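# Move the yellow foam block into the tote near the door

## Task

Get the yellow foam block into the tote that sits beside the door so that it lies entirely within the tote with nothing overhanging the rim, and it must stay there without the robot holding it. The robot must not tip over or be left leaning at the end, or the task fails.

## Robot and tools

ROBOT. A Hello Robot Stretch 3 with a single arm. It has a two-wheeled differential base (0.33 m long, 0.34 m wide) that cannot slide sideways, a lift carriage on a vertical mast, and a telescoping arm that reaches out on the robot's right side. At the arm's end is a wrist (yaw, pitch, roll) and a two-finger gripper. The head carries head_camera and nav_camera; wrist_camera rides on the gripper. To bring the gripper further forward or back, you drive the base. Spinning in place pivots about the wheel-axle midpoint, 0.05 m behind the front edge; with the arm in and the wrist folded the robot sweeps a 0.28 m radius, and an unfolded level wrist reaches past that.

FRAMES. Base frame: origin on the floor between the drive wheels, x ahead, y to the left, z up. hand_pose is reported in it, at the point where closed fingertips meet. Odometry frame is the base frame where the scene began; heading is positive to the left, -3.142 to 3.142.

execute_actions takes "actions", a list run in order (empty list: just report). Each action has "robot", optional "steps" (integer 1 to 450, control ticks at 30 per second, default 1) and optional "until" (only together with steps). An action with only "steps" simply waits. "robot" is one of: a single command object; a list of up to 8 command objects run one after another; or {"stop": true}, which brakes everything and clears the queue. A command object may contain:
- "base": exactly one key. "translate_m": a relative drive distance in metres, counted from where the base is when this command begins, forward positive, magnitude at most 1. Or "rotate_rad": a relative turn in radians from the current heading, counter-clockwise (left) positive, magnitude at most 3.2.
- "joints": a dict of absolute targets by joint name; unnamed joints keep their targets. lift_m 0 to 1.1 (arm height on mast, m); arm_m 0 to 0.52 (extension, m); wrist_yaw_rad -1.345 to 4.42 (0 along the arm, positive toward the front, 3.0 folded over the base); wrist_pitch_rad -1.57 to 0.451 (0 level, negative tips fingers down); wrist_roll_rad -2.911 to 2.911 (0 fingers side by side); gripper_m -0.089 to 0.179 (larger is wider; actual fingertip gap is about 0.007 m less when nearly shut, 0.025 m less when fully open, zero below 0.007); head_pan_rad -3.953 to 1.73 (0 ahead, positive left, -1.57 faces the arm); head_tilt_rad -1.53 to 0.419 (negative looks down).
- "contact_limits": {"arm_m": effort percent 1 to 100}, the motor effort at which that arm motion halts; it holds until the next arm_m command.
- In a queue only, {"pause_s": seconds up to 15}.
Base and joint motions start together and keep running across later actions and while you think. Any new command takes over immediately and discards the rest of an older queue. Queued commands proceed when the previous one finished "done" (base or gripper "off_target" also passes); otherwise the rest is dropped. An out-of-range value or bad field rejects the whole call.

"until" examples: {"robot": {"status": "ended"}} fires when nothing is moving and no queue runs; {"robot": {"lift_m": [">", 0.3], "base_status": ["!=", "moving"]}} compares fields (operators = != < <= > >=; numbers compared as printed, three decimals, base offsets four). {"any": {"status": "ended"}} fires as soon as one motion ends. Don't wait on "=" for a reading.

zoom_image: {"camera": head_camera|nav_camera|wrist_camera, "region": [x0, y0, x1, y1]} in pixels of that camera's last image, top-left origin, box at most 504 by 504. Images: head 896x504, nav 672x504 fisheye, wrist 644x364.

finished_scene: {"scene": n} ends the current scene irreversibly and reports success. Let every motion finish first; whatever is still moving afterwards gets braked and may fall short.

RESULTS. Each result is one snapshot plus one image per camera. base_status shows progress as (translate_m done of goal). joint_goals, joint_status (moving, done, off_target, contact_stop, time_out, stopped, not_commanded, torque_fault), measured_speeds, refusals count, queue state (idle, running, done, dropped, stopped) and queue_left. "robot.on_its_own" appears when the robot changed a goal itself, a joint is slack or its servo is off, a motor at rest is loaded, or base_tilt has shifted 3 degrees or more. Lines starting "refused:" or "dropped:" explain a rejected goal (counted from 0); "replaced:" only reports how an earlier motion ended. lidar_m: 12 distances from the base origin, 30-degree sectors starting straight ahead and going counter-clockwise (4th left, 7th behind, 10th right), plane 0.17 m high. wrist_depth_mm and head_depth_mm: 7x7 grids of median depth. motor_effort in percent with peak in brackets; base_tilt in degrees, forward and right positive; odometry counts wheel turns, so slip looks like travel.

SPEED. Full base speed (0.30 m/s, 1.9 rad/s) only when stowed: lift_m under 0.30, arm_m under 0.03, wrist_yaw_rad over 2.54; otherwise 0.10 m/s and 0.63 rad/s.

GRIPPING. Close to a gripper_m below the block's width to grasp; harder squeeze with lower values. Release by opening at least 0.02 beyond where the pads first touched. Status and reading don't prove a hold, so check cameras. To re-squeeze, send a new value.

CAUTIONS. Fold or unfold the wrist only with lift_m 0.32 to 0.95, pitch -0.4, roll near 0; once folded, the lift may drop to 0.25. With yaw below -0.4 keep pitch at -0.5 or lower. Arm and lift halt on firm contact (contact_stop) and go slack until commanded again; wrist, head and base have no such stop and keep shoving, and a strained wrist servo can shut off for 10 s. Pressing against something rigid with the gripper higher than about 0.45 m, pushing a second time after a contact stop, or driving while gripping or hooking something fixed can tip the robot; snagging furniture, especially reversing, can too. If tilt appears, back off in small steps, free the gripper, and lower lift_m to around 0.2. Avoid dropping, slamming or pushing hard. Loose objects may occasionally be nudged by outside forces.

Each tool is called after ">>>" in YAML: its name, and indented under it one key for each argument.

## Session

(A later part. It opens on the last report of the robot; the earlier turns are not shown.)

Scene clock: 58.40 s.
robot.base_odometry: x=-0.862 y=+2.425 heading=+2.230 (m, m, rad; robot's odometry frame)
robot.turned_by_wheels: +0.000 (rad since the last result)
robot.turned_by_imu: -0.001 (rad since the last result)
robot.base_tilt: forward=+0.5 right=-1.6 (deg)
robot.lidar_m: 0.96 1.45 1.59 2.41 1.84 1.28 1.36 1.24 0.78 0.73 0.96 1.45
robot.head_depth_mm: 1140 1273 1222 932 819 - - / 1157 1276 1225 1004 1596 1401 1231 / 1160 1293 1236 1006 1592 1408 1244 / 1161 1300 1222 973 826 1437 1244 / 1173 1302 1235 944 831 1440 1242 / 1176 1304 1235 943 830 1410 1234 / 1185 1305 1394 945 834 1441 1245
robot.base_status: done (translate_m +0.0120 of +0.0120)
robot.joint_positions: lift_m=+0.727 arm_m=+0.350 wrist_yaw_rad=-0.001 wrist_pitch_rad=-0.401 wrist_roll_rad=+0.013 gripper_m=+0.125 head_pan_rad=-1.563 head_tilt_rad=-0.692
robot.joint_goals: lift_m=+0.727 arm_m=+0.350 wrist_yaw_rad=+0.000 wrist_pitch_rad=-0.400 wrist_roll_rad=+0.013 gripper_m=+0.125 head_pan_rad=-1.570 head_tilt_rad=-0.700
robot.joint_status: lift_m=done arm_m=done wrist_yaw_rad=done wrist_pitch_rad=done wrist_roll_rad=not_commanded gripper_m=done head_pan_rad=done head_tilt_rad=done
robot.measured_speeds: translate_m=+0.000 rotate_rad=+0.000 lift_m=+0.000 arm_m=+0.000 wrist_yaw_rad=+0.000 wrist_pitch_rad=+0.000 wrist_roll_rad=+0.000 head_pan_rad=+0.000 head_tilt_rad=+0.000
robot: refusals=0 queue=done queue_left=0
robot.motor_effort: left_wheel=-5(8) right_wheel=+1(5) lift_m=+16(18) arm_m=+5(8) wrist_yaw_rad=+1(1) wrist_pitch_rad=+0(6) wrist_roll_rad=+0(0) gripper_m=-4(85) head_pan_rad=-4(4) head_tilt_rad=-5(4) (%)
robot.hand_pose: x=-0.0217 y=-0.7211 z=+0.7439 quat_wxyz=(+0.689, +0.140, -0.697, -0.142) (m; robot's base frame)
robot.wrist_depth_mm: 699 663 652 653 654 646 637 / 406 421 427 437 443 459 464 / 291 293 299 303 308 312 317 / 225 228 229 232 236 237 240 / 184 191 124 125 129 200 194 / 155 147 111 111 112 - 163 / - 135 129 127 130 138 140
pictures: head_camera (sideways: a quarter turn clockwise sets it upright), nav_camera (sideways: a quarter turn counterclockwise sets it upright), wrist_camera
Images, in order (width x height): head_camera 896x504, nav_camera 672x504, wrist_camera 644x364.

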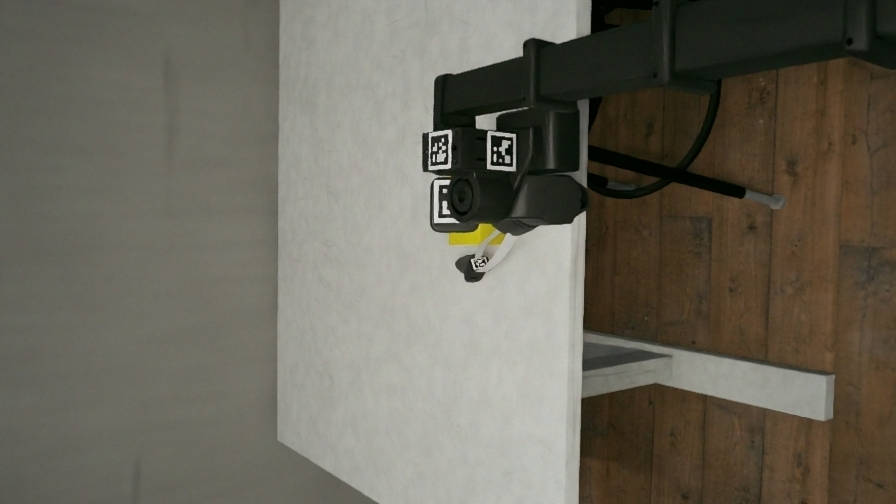

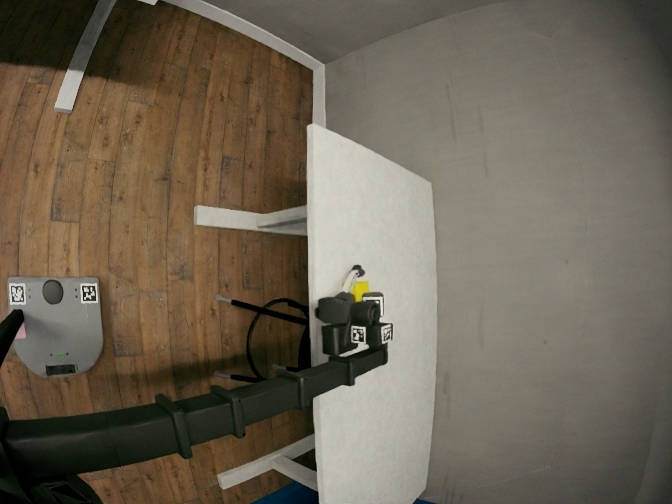

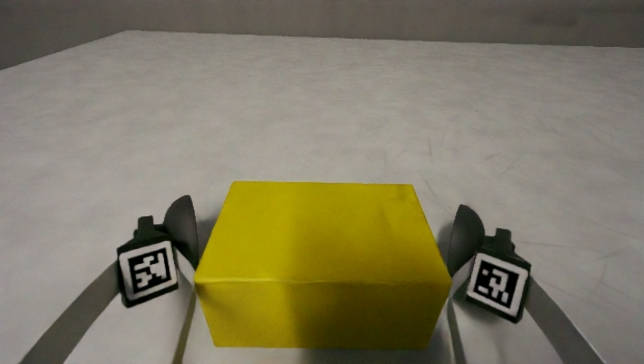

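>>> execute_actions:
  actions:
    - {"robot":[{"joints":{"lift_m":0.734,"arm_m":0.337}},{"joints":{"gripper_m":0.04}},{"joints":{"lift_m":0.79}},{"joints":{"arm_m":0}}],"steps":450,"until":{"robot":{"status":"ended"}}}

Scene clock: 65.37 s.
robot.base_odometry: x=-0.862 y=+2.425 heading=+2.230 (m, m, rad; robot's odometry frame)
robot.turned_by_wheels: +0.000 (rad since the last result)
robot.turned_by_imu: -0.002 (rad since the last result)
robot.base_tilt: forward=+0.5 right=-1.6 (deg)
robot.lidar_m: 0.96 1.45 1.60 2.42 1.85 1.28 1.36 1.24 0.78 0.73 0.96 1.44
robot.head_depth_mm: 1147 1276 1223 932 822 1395 1273 / 1148 1281 1228 930 824 1436 1282 / 1155 1285 1220 932 828 544 - / 1161 1302 1222 938 826 1341 1240 / 1173 1300 1231 943 828 1437 1239 / 1174 1304 1235 944 832 1417 1231 / 1173 1301 1402 946 829 1446 1248
robot.base_status: done (translate_m +0.0120 of +0.0120)
robot.joint_positions: lift_m=+0.790 arm_m=+0.000 wrist_yaw_rad=-0.001 wrist_pitch_rad=-0.419 wrist_roll_rad=+0.013 gripper_m=+0.067 head_pan_rad=-1.563 head_tilt_rad=-0.692
robot.joint_goals: lift_m=+0.790 arm_m=+0.000 wrist_yaw_rad=+0.000 wrist_pitch_rad=-0.400 wrist_roll_rad=+0.013 gripper_m=+0.065 head_pan_rad=-1.570 head_tilt_rad=-0.700
robot.joint_status: lift_m=done arm_m=done wrist_yaw_rad=done wrist_pitch_rad=done wrist_roll_rad=not_commanded gripper_m=done head_pan_rad=done head_tilt_rad=done
robot.measured_speeds: translate_m=+0.000 rotate_rad=+0.000 lift_m=+0.000 arm_m=+0.000 wrist_yaw_rad=+0.000 wrist_pitch_rad=+0.000 wrist_roll_rad=+0.000 head_pan_rad=+0.000 head_tilt_rad=+0.000
robot: refusals=0 queue=done queue_left=0
robot.on_its_own: gripper_m is held at +0.065, not at your +0.040, by its stall guard, which is still easing
robot.motor_effort: left_wheel=-5(5) right_wheel=+2(2) lift_m=+29(30) arm_m=-5(6) wrist_yaw_rad=+1(1) wrist_pitch_rad=+7(7) wrist_roll_rad=+0(0) gripper_m=-26(99) head_pan_rad=-5(5) head_tilt_rad=-4(5) (%)
robot.hand_pose: x=-0.0217 y=-0.3696 z=+0.8021 quat_wxyz=(+0.687, +0.146, -0.696, -0.149) (m; robot's base frame)
robot.wrist_depth_mm: - - 941 961 932 932 928 / - 571 590 591 618 628 643 / 406 408 416 425 429 440 443 / - - 803 375 372 375 374 / - - 128 129 131 - - / - - 111 111 111 - - / 886 889 123 123 126 942 933
pictures: head_camera (sideways: a quarter turn clockwise sets it upright), nav_camera (sideways: a quarter turn counterclockwise sets it upright), wrist_camera
Images, in order (width x height): head_camera 896x504, nav_camera 672x504, wrist_camera 644x364.

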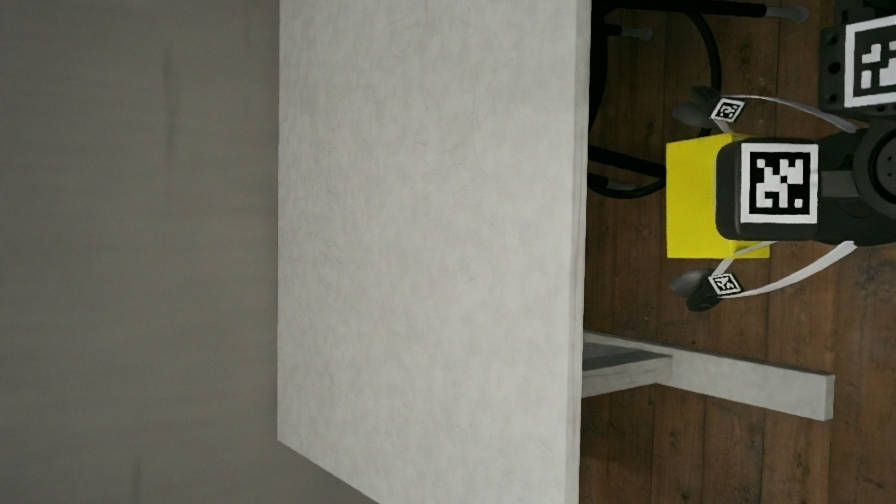

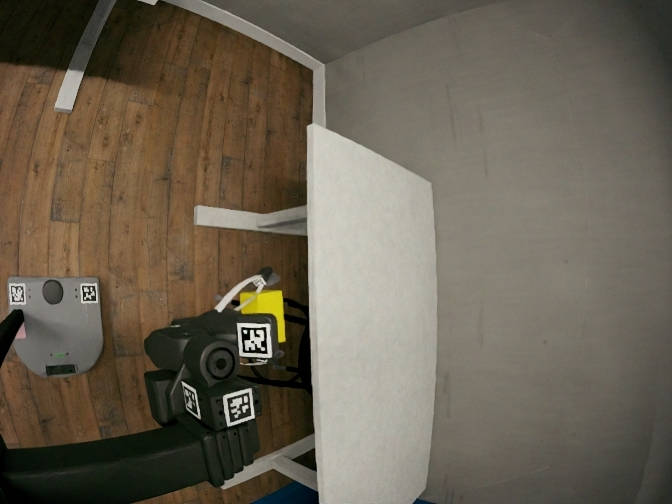

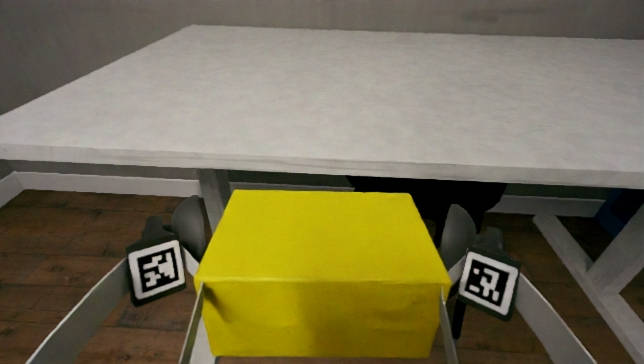

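>>> execute_actions:
  actions:
    - {"robot":[{"joints":{"arm_m":0.27}},{"joints":{"lift_m":0.734}},{"joints":{"gripper_m":0.14}},{"joints":{"arm_m":0.24}},{"joints":{"gripper_m":0.075}},{"joints":{"lift_m":0.77}}],"steps":450,"until":{"robot":{"status":"ended"}}}

Scene clock: 74.10 s.
robot.base_odometry: x=-0.862 y=+2.425 heading=+2.230 (m, m, rad; robot's odometry frame)
robot.turned_by_wheels: +0.000 (rad since the last result)
robot.turned_by_imu: -0.002 (rad since the last result)
robot.base_tilt: forward=+0.5 right=-1.4 (deg)
robot.lidar_m: 0.96 1.46 1.59 2.42 1.85 1.28 1.36 1.24 0.78 0.73 0.96 1.44
robot.head_depth_mm: 1145 1275 1224 931 - - 1230 / 1159 1274 1217 965 - 1414 1234 / 1160 1283 1224 969 - 1368 1234 / 1176 1297 1228 937 1207 1445 1236 / 1174 1301 1234 939 831 1448 1241 / 1180 1301 1240 939 832 1406 1229 / 1181 1308 1390 948 833 1448 1241
robot.base_status: done (translate_m +0.0120 of +0.0120)
robot.joint_positions: lift_m=+0.770 arm_m=+0.240 wrist_yaw_rad=-0.001 wrist_pitch_rad=-0.420 wrist_roll_rad=+0.013 gripper_m=+0.076 head_pan_rad=-1.563 head_tilt_rad=-0.692
robot.joint_goals: lift_m=+0.770 arm_m=+0.240 wrist_yaw_rad=+0.000 wrist_pitch_rad=-0.400 wrist_roll_rad=+0.013 gripper_m=+0.075 head_pan_rad=-1.570 head_tilt_rad=-0.700
robot.joint_status: lift_m=done arm_m=done wrist_yaw_rad=done wrist_pitch_rad=done wrist_roll_rad=not_commanded gripper_m=done head_pan_rad=done head_tilt_rad=done
robot.measured_speeds: translate_m=+0.000 rotate_rad=+0.000 lift_m=+0.000 arm_m=+0.000 wrist_yaw_rad=+0.000 wrist_pitch_rad=+0.000 wrist_roll_rad=+0.000 head_pan_rad=+0.000 head_tilt_rad=+0.000
robot: refusals=0 queue=done queue_left=0
robot.motor_effort: left_wheel=-5(5) right_wheel=+1(2) lift_m=+29(30) arm_m=-4(2) wrist_yaw_rad=+1(1) wrist_pitch_rad=+7(7) wrist_roll_rad=+0(0) gripper_m=-12(86) head_pan_rad=-4(4) head_tilt_rad=-4(4) (%)
robot.hand_pose: x=-0.0217 y=-0.6095 z=+0.7820 quat_wxyz=(+0.687, +0.146, -0.696, -0.149) (m; robot's base frame)
robot.wrist_depth_mm: 810 777 749 758 746 737 744 / 850 504 514 534 544 551 569 / 362 367 375 375 383 388 391 / 282 286 220 158 280 301 302 / 234 234 132 134 135 244 246 / 199 199 152 148 149 212 208 / 176 173 174 175 176 178 180
pictures: head_camera (sideways: a quarter turn clockwise sets it upright), nav_camera (sideways: a quarter turn counterclockwise sets it upright), wrist_camera
Images, in order (width x height): head_camera 896x504, nav_camera 672x504, wrist_camera 644x364.

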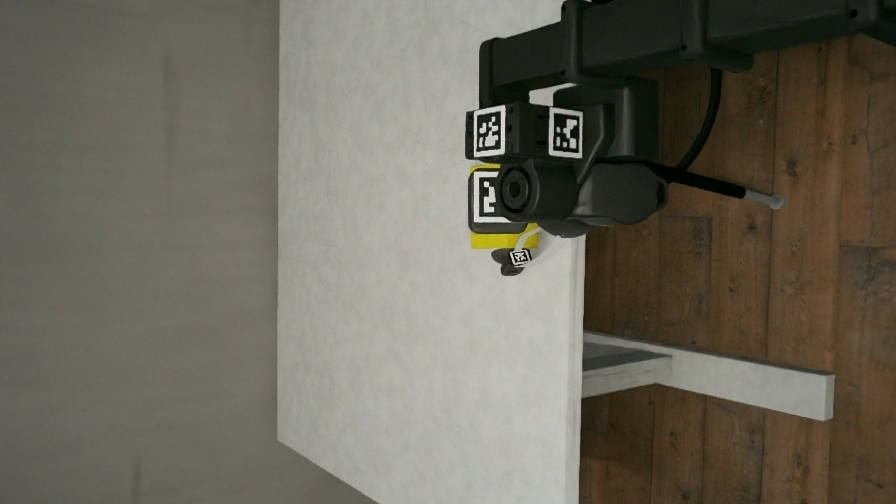

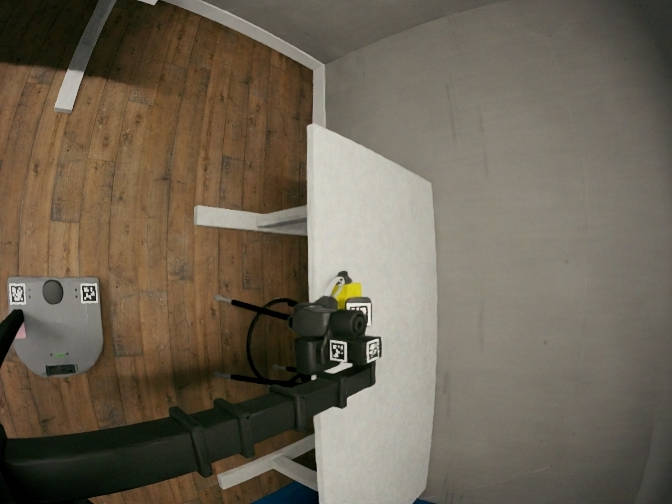

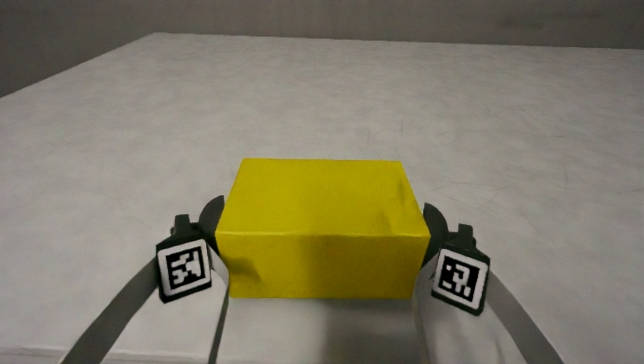

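>>> execute_actions:
  actions:
    - {"robot":[{"joints":{"arm_m":0,"gripper_m":0.066}},{"joints":{"wrist_yaw_rad":2.62,"lift_m":0.5,"head_pan_rad":0,"head_tilt_rad":-0.8},"base":{"rotate_rad":2.04}},{"joints":{"lift_m":0.29},"base":{"translate_m":1}},{"base":{"translate_m":1}},{"base":{"rotate_rad":1.1}}],"steps":450,"until":{"robot":{"status":"ended"}}}
    - {"steps":450,"until":{"robot":{"status":"ended"}}}

Scene clock: 95.23 s.
robot.base_odometry: x=-1.719 y=+0.618 heading=-0.914 (m, m, rad; robot's odometry frame)
robot.turned_by_wheels: +3.140 (rad since the last result)
robot.turned_by_imu: +3.121 (rad since the last result)
robot.base_tilt: forward=+0.4 right=-1.4 (deg)
robot.lidar_m: 2.42 0.44 0.39 1.22 2.66 1.97 1.98 0.89 0.66 0.65 0.67 0.94
robot.head_depth_mm: 2115 2330 2229 1868 1567 1343 1184 / 2121 2394 2304 1876 1572 1353 1177 / 2144 2392 2227 1889 1579 1356 1185 / 2148 2432 2318 1892 1576 1356 1187 / 2145 2434 2364 1883 1578 1361 1187 / 2175 2429 2341 1898 1566 1309 1170 / 2192 2423 2358 1801 927 929 941
robot.base_status: done (rotate_rad +1.0998 of +1.1000)
robot.joint_positions: lift_m=+0.290 arm_m=+0.000 wrist_yaw_rad=+2.618 wrist_pitch_rad=-0.420 wrist_roll_rad=+0.013 gripper_m=+0.067 head_pan_rad=-0.007 head_tilt_rad=-0.791
robot.joint_goals: lift_m=+0.290 arm_m=+0.000 wrist_yaw_rad=+2.620 wrist_pitch_rad=-0.400 wrist_roll_rad=+0.013 gripper_m=+0.066 head_pan_rad=+0.000 head_tilt_rad=-0.800
robot.joint_status: lift_m=done arm_m=done wrist_yaw_rad=done wrist_pitch_rad=done wrist_roll_rad=not_commanded gripper_m=done head_pan_rad=done head_tilt_rad=done
robot.measured_speeds: translate_m=+0.000 rotate_rad=+0.000 lift_m=+0.000 arm_m=+0.000 wrist_yaw_rad=+0.000 wrist_pitch_rad=+0.000 wrist_roll_rad=+0.000 head_pan_rad=+0.000 head_tilt_rad=+0.000
robot: refusals=0 queue=done queue_left=0
robot.motor_effort: left_wheel=-5(14) right_wheel=+1(8) lift_m=+18(29) arm_m=-4(5) wrist_yaw_rad=+2(2) wrist_pitch_rad=+7(7) wrist_roll_rad=+0(0) gripper_m=-15(57) head_pan_rad=+4(65) head_tilt_rad=-5(21) (%)
robot.hand_pose: x=+0.0908 y=+0.0488 z=+0.3025 quat_wxyz=(+0.322, +0.710, -0.038, +0.625) (m; robot's base frame)
robot.wrist_depth_mm: - - - 407 429 507 - / - - - 446 478 581 - / 838 880 842 499 536 694 910 / 680 674 398 158 609 698 736 / 557 559 132 133 135 569 582 / - 485 147 147 149 497 491 / - - 413 415 415 422 428
pictures: head_camera (sideways: a quarter turn clockwise sets it upright), nav_camera (sideways: a quarter turn counterclockwise sets it upright), wrist_camera
Images, in order (width x height): head_camera 896x504, nav_camera 672x504, wrist_camera 644x364.

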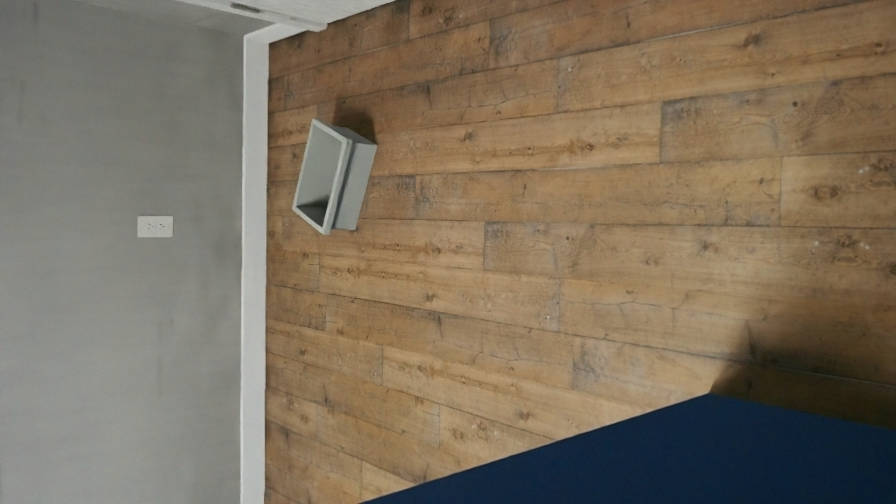

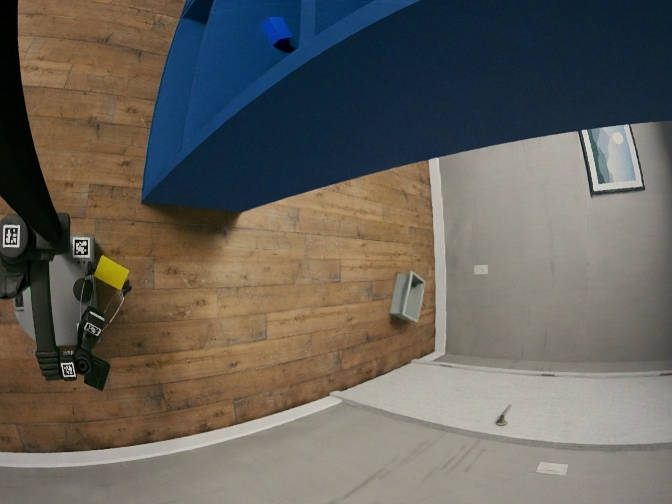

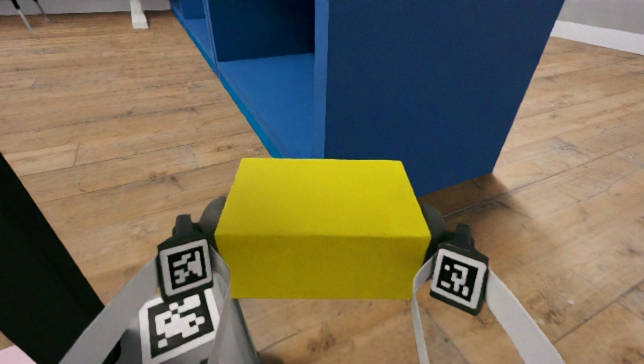

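>>> execute_actions:
  actions:
    - {"robot":[{"base":{"rotate_rad":-0.05}},{"base":{"translate_m":1}},{"base":{"translate_m":0.24}},{"base":{"rotate_rad":1.27},"joints":{"head_pan_rad":-1.57,"head_tilt_rad":-1.0}},{"joints":{"lift_m":0.36,"wrist_yaw_rad":0}},{"joints":{"wrist_pitch_rad":-1.2}}],"steps":450,"until":{"robot":{"status":"ended"}}}
    - {"steps":450,"until":{"robot":{"status":"ended"}}}

Scene clock: 113.03 s.
robot.base_odometry: x=-1.012 y=-0.400 heading=+0.306 (m, m, rad; robot's odometry frame)
robot.turned_by_wheels: +1.220 (rad since the last result)
robot.turned_by_imu: +1.210 (rad since the last result)
robot.base_tilt: forward=+0.5 right=-1.5 (deg)
robot.lidar_m: 2.16 1.25 0.67 0.66 1.38 0.74 0.59 0.59 0.68 1.14 1.18 1.32
robot.head_depth_mm: 1058 1132 1200 1327 1364 1233 1125 / 1203 1357 1548 1532 1387 1246 - / 1185 1397 1680 1568 1362 1249 - / 1160 1349 1609 1560 1366 1246 1132 / 1118 1290 1544 1577 1358 1238 1130 / 1089 1257 1491 1570 1398 1252 1134 / 1055 1213 1442 1575 1394 1252 1137
robot.base_status: done (rotate_rad +1.2698 of +1.2700)
robot.joint_positions: lift_m=+0.360 arm_m=+0.000 wrist_yaw_rad=+0.003 wrist_pitch_rad=-1.202 wrist_roll_rad=+0.013 gripper_m=+0.067 head_pan_rad=-1.563 head_tilt_rad=-0.988
robot.joint_goals: lift_m=+0.360 arm_m=+0.000 wrist_yaw_rad=+0.000 wrist_pitch_rad=-1.200 wrist_roll_rad=+0.013 gripper_m=+0.066 head_pan_rad=-1.570 head_tilt_rad=-1.000
robot.joint_status: lift_m=done arm_m=done wrist_yaw_rad=done wrist_pitch_rad=done wrist_roll_rad=not_commanded gripper_m=done head_pan_rad=done head_tilt_rad=done
robot.measured_speeds: translate_m=+0.000 rotate_rad=+0.000 lift_m=+0.000 arm_m=+0.000 wrist_yaw_rad=+0.000 wrist_pitch_rad=+0.000 wrist_roll_rad=+0.000 head_pan_rad=+0.000 head_tilt_rad=+0.000
robot: refusals=0 queue=done queue_left=0
robot.motor_effort: left_wheel=-5(13) right_wheel=+2(7) lift_m=+28(30) arm_m=-4(4) wrist_yaw_rad=-2(3) wrist_pitch_rad=+1(7) wrist_roll_rad=+0(0) gripper_m=-14(15) head_pan_rad=-5(66) head_tilt_rad=-7(25) (%)
robot.hand_pose: x=-0.0214 y=-0.2151 z=+0.2506 quat_wxyz=(+0.580, +0.398, -0.586, -0.402) (m; robot's base frame)
robot.wrist_depth_mm: 448 451 450 445 450 445 448 / 435 434 434 435 433 434 439 / 428 428 425 425 428 415 425 / 411 409 290 157 409 415 410 / 399 402 132 133 134 402 397 / 393 391 152 145 144 392 392 / 378 384 384 - - - 383
pictures: head_camera (sideways: a quarter turn clockwise sets it upright), nav_camera (sideways: a quarter turn counterclockwise sets it upright), wrist_camera
Images, in order (width x height): head_camera 896x504, nav_camera 672x504, wrist_camera 644x364.

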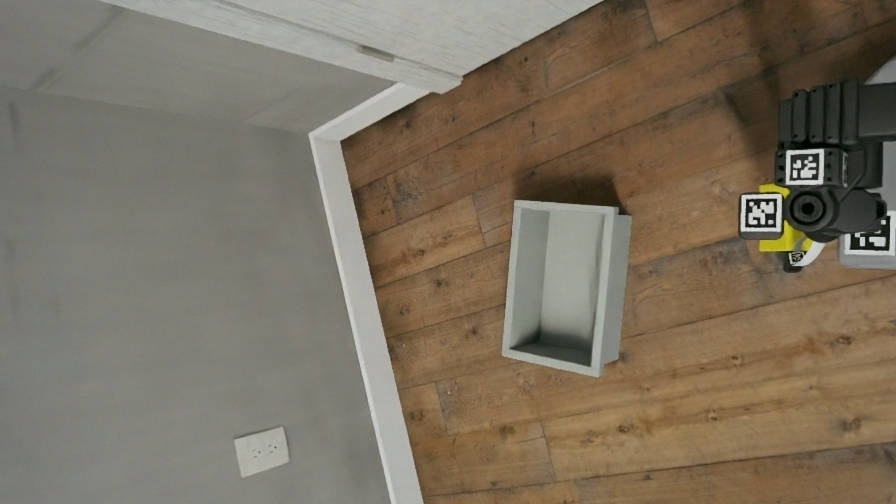

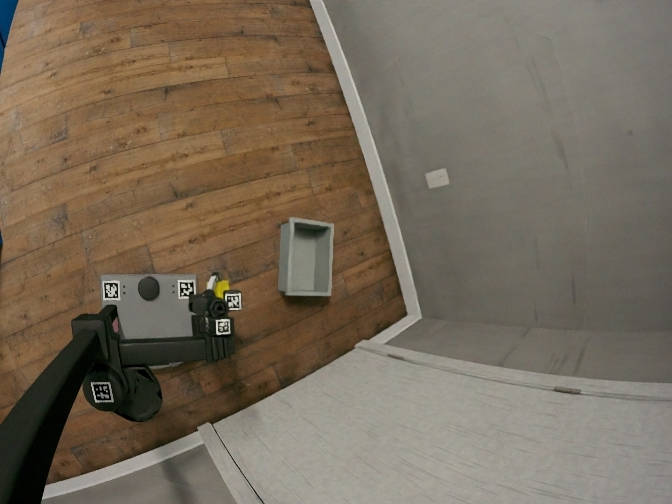

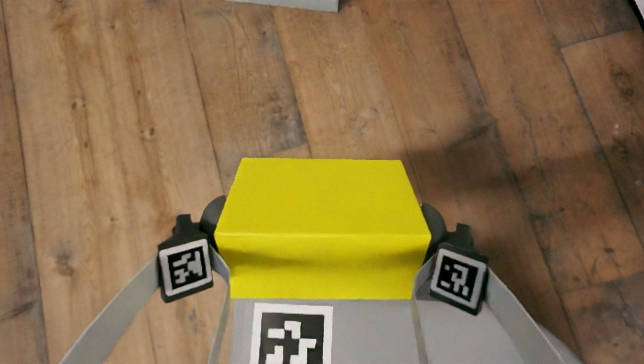

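>>> execute_actions:
  actions:
    - {"robot":{"base":{"translate_m":0.11},"joints":{"arm_m":0.38,"lift_m":0.33}},"steps":450,"until":{"robot":{"status":"ended"}}}

Scene clock: 117.10 s.
robot.base_odometry: x=-0.907 y=-0.367 heading=+0.306 (m, m, rad; robot's odometry frame)
robot.turned_by_wheels: +0.000 (rad since the last result)
robot.turned_by_imu: -0.001 (rad since the last result)
robot.base_tilt: forward=+0.3 right=-1.5 (deg)
robot.lidar_m: 2.09 1.33 0.71 0.64 1.61 0.87 0.70 0.69 0.79 1.14 1.14 1.29
robot.head_depth_mm: 1192 1339 1457 1501 1383 1235 1122 / 1198 1405 1680 1563 1374 1257 1143 / 1146 1354 1624 1589 1363 1246 1157 / 1111 1305 1553 1573 1360 1237 1137 / 1086 1265 1512 1568 1379 1251 1137 / 1059 1220 1453 1577 1401 1254 1133 / 1026 1181 1392 1546 1406 1249 1132
robot.base_status: done (translate_m +0.1100 of +0.1100)
robot.joint_positions: lift_m=+0.330 arm_m=+0.380 wrist_yaw_rad=+0.001 wrist_pitch_rad=-1.203 wrist_roll_rad=+0.013 gripper_m=+0.067 head_pan_rad=-1.563 head_tilt_rad=-0.988
robot.joint_goals: lift_m=+0.330 arm_m=+0.380 wrist_yaw_rad=+0.000 wrist_pitch_rad=-1.200 wrist_roll_rad=+0.013 gripper_m=+0.066 head_pan_rad=-1.570 head_tilt_rad=-1.000
robot.joint_status: lift_m=done arm_m=done wrist_yaw_rad=done wrist_pitch_rad=done wrist_roll_rad=not_commanded gripper_m=done head_pan_rad=done head_tilt_rad=done
robot.measured_speeds: translate_m=+0.000 rotate_rad=+0.000 lift_m=+0.000 arm_m=+0.000 wrist_yaw_rad=+0.000 wrist_pitch_rad=+0.000 wrist_roll_rad=+0.000 head_pan_rad=+0.000 head_tilt_rad=+0.000
robot: refusals=0 queue=done queue_left=0
robot.motor_effort: left_wheel=-5(7) right_wheel=+1(5) lift_m=+17(28) arm_m=+5(3) wrist_yaw_rad=+0(2) wrist_pitch_rad=+1(1) wrist_roll_rad=+0(0) gripper_m=-14(14) head_pan_rad=-4(5) head_tilt_rad=-7(7) (%)
robot.hand_pose: x=-0.0216 y=-0.5941 z=+0.2212 quat_wxyz=(+0.579, +0.398, -0.586, -0.403) (m; robot's base frame)
robot.wrist_depth_mm: 417 414 410 413 416 411 415 / 403 401 296 403 399 403 404 / 394 387 363 361 317 389 389 / 381 308 252 158 295 380 386 / 373 292 132 133 135 373 373 / 366 363 151 148 151 366 364 / 358 354 356 353 354 355 355
pictures: head_camera (sideways: a quarter turn clockwise sets it upright), nav_camera (sideways: a quarter turn counterclockwise sets it upright), wrist_camera
Images, in order (width x height): head_camera 896x504, nav_camera 672x504, wrist_camera 644x364.

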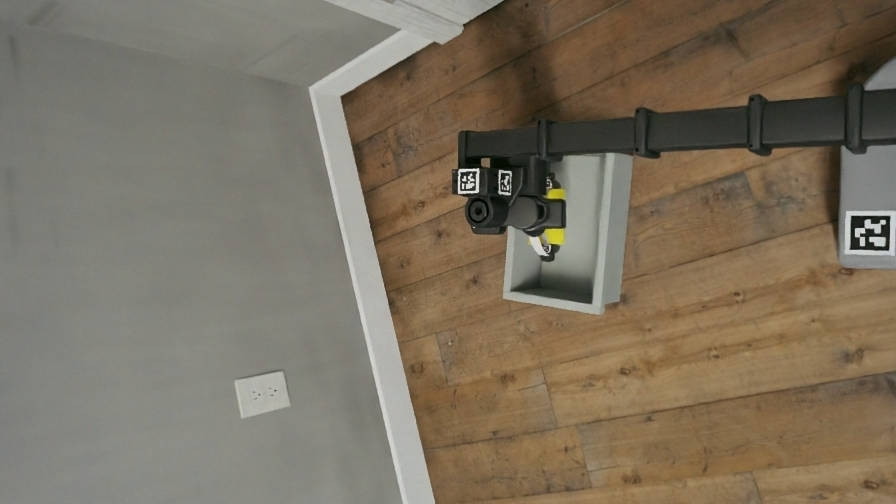

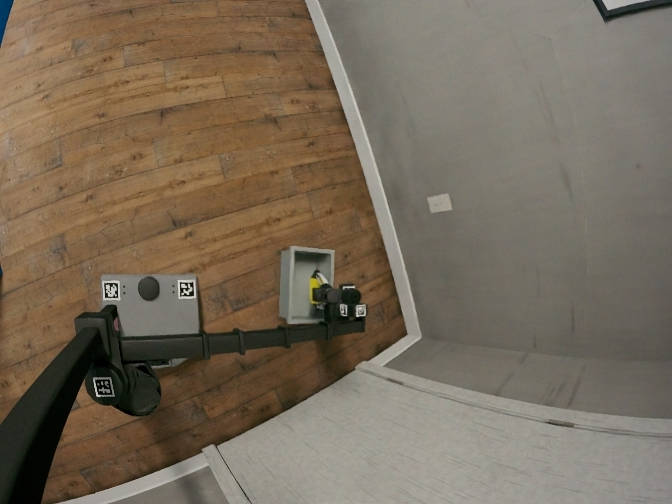

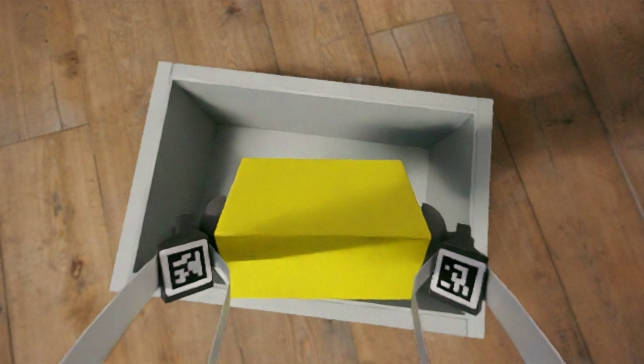

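>>> execute_actions:
  actions:
    - {"robot":{"base":{"translate_m":0.012},"joints":{"arm_m":0.40,"lift_m":0.175}},"steps":450,"until":{"robot":{"status":"ended"}}}

Scene clock: 119.43 s.
robot.base_odometry: x=-0.896 y=-0.363 heading=+0.306 (m, m, rad; robot's odometry frame)
robot.turned_by_wheels: +0.000 (rad since the last result)
robot.turned_by_imu: -0.001 (rad since the last result)
robot.base_tilt: forward=+0.3 right=-1.4 (deg)
robot.lidar_m: 2.09 1.33 0.72 0.64 1.64 0.88 0.71 0.71 0.81 1.14 1.14 1.28
robot.head_depth_mm: 1198 1344 1490 1509 1384 1237 1121 / 1177 1385 1676 1565 1362 1247 1147 / 1155 1343 1622 1570 1321 1247 1145 / 1113 1297 1550 1566 1364 1242 1144 / 1081 1257 1491 1570 1376 1248 1134 / 1047 1212 1431 1566 1403 1260 1133 / 1025 1185 1391 1559 1395 1256 1134
robot.base_status: done (translate_m +0.0120 of +0.0120)
robot.joint_positions: lift_m=+0.175 arm_m=+0.400 wrist_yaw_rad=+0.001 wrist_pitch_rad=-1.204 wrist_roll_rad=+0.013 gripper_m=+0.067 head_pan_rad=-1.563 head_tilt_rad=-0.988
robot.joint_goals: lift_m=+0.175 arm_m=+0.400 wrist_yaw_rad=+0.000 wrist_pitch_rad=-1.200 wrist_roll_rad=+0.013 gripper_m=+0.066 head_pan_rad=-1.570 head_tilt_rad=-1.000
robot.joint_status: lift_m=done arm_m=done wrist_yaw_rad=done wrist_pitch_rad=done wrist_roll_rad=not_commanded gripper_m=done head_pan_rad=done head_tilt_rad=done
robot.measured_speeds: translate_m=+0.000 rotate_rad=+0.000 lift_m=+0.000 arm_m=+0.000 wrist_yaw_rad=+0.000 wrist_pitch_rad=+0.000 wrist_roll_rad=+0.000 head_pan_rad=+0.000 head_tilt_rad=+0.000
robot: refusals=0 queue=done queue_left=0
robot.motor_effort: left_wheel=-5(8) right_wheel=+2(4) lift_m=+18(18) arm_m=+4(3) wrist_yaw_rad=+0(0) wrist_pitch_rad=+1(1) wrist_roll_rad=+0(0) gripper_m=-14(15) head_pan_rad=-5(5) head_tilt_rad=-7(7) (%)
robot.hand_pose: x=-0.0216 y=-0.6141 z=+0.0662 quat_wxyz=(+0.579, +0.398, -0.586, -0.403) (m; robot's base frame)
robot.wrist_depth_mm: 152 170 160 152 144 137 130 / 155 203 219 203 189 177 157 / 159 217 231 231 232 229 161 / 162 223 197 158 223 223 156 / 166 218 132 133 134 217 153 / 170 208 152 147 150 196 150 / 164 173 195 209 209 208 146
pictures: head_camera (sideways: a quarter turn clockwise sets it upright), nav_camera (sideways: a quarter turn counterclockwise sets it upright), wrist_camera
Images, in order (width x height): head_camera 896x504, nav_camera 672x504, wrist_camera 644x364.

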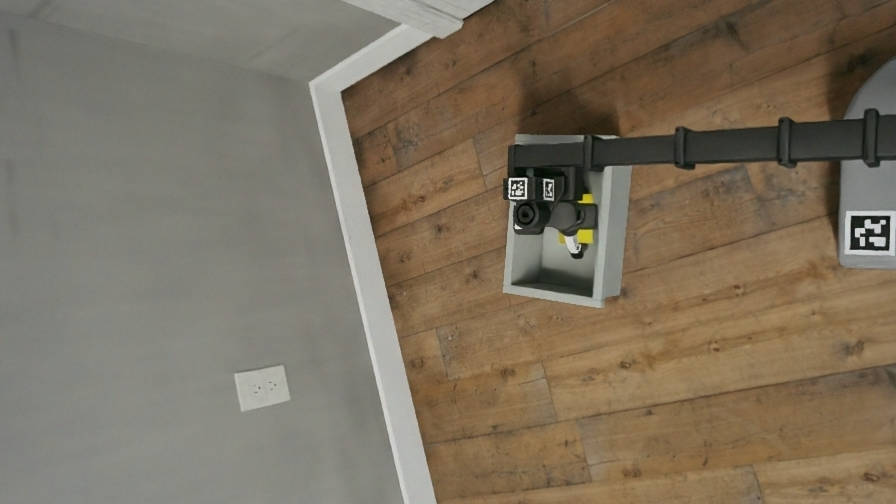

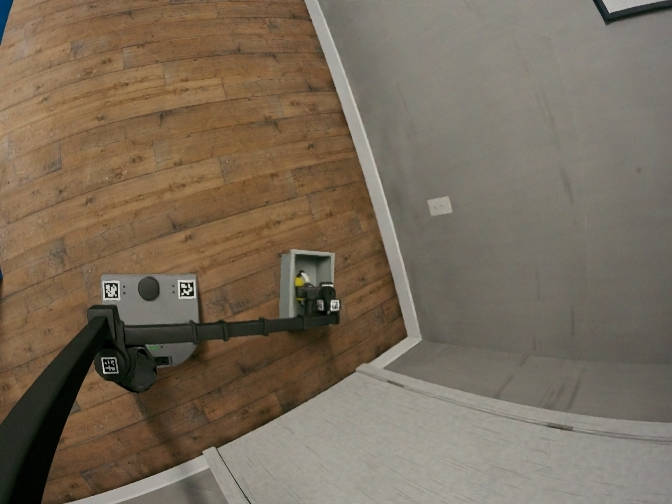

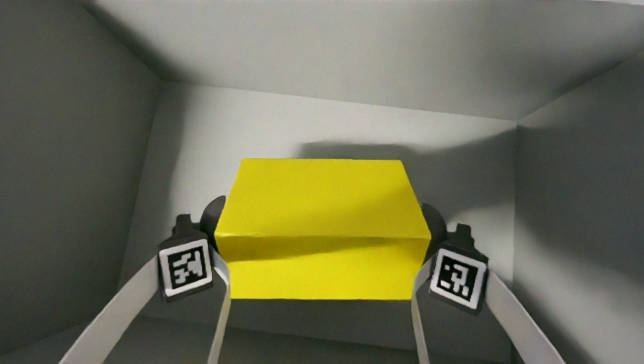

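>>> execute_actions:
  actions:
    - {"robot":[{"joints":{"lift_m":0.16}},{"joints":{"gripper_m":0.135}},{"joints":{"lift_m":0.3}}],"steps":450,"until":{"robot":{"status":"ended"}}}

Scene clock: 123.63 s.
robot.base_odometry: x=-0.896 y=-0.363 heading=+0.306 (m, m, rad; robot's odometry frame)
robot.turned_by_wheels: +0.000 (rad since the last result)
robot.turned_by_imu: -0.001 (rad since the last result)
robot.base_tilt: forward=+0.3 right=-1.5 (deg)
robot.lidar_m: 2.08 1.34 0.72 0.64 1.63 0.88 0.71 0.71 0.81 1.14 1.14 1.27
robot.head_depth_mm: 1202 1341 1492 1505 1378 1237 1121 / 1177 1390 1664 1565 1392 1240 1138 / 1143 1345 1629 1599 1355 1237 1144 / 1116 1304 1568 1566 1356 1248 1148 / 1085 1262 1500 1576 1370 1242 1134 / 1052 1216 1438 1576 1396 1252 1137 / 1021 1179 1384 1564 1401 1251 1135
robot.base_status: done (translate_m +0.0120 of +0.0120)
robot.joint_positions: lift_m=+0.300 arm_m=+0.400 wrist_yaw_rad=+0.001 wrist_pitch_rad=-1.204 wrist_roll_rad=+0.013 gripper_m=+0.135 head_pan_rad=-1.563 head_tilt_rad=-0.988
robot.joint_goals: lift_m=+0.300 arm_m=+0.400 wrist_yaw_rad=+0.000 wrist_pitch_rad=-1.200 wrist_roll_rad=+0.013 gripper_m=+0.135 head_pan_rad=-1.570 head_tilt_rad=-1.000
robot.joint_status: lift_m=done arm_m=done wrist_yaw_rad=done wrist_pitch_rad=done wrist_roll_rad=not_commanded gripper_m=done head_pan_rad=done head_tilt_rad=done
robot.measured_speeds: translate_m=+0.000 rotate_rad=+0.000 lift_m=+0.000 arm_m=+0.000 wrist_yaw_rad=+0.000 wrist_pitch_rad=+0.000 wrist_roll_rad=+0.000 head_pan_rad=+0.000 head_tilt_rad=+0.000
robot: refusals=0 queue=done queue_left=0
robot.motor_effort: left_wheel=-5(5) right_wheel=+1(2) lift_m=+28(30) arm_m=+5(5) wrist_yaw_rad=+0(1) wrist_pitch_rad=+1(1) wrist_roll_rad=+0(0) gripper_m=+1(82) head_pan_rad=-4(5) head_tilt_rad=-7(7) (%)
robot.hand_pose: x=-0.0216 y=-0.6141 z=+0.1906 quat_wxyz=(+0.579, +0.398, -0.586, -0.403) (m; robot's base frame)
robot.wrist_depth_mm: 383 382 380 381 381 380 378 / 370 370 259 372 372 373 372 / 362 273 322 307 275 255 359 / 354 269 348 348 348 277 352 / 342 338 344 309 339 268 343 / 335 253 328 291 333 - 338 / 328 323 222 220 229 230 327
pictures: head_camera (sideways: a quarter turn clockwise sets it upright), nav_camera (sideways: a quarter turn counterclockwise sets it upright), wrist_camera
Images, in order (width x height): head_camera 896x504, nav_camera 672x504, wrist_camera 644x364.

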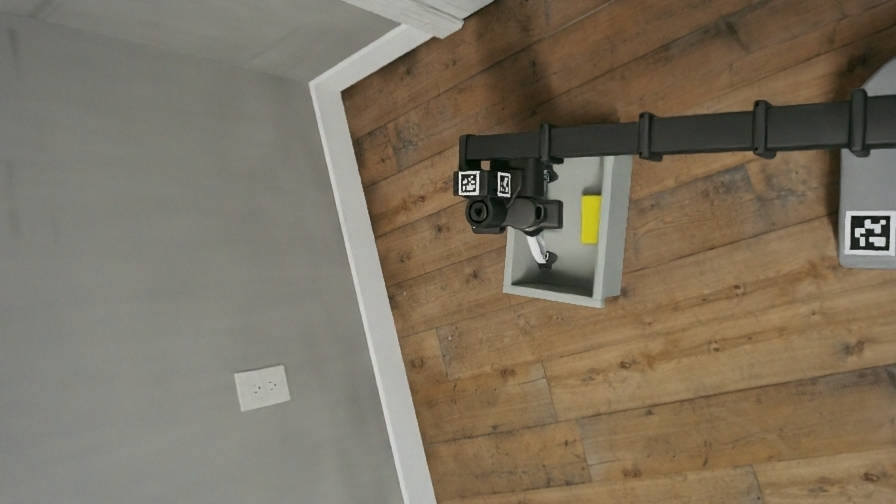

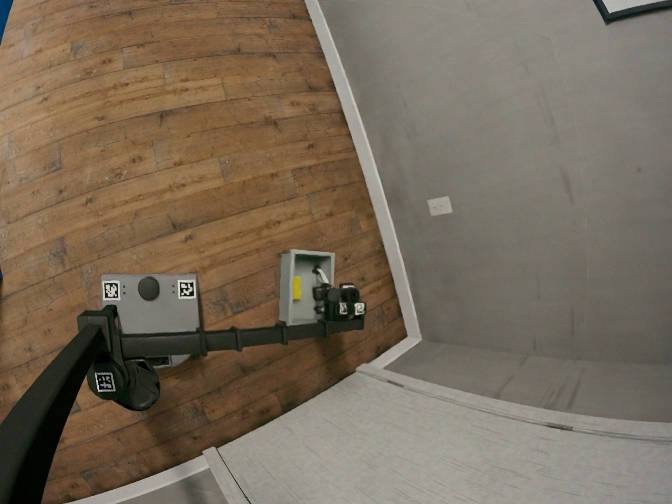

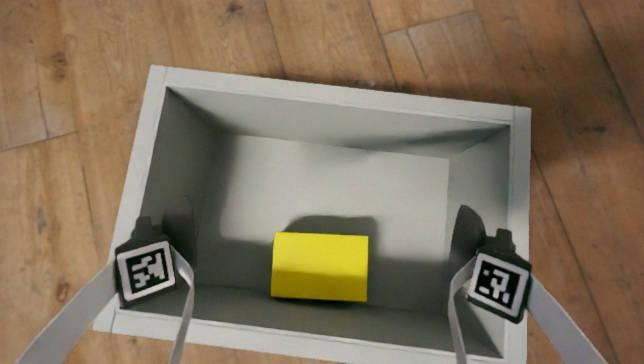

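>>> finished_scene:
  scene: 1

The scene is finished: the task was done.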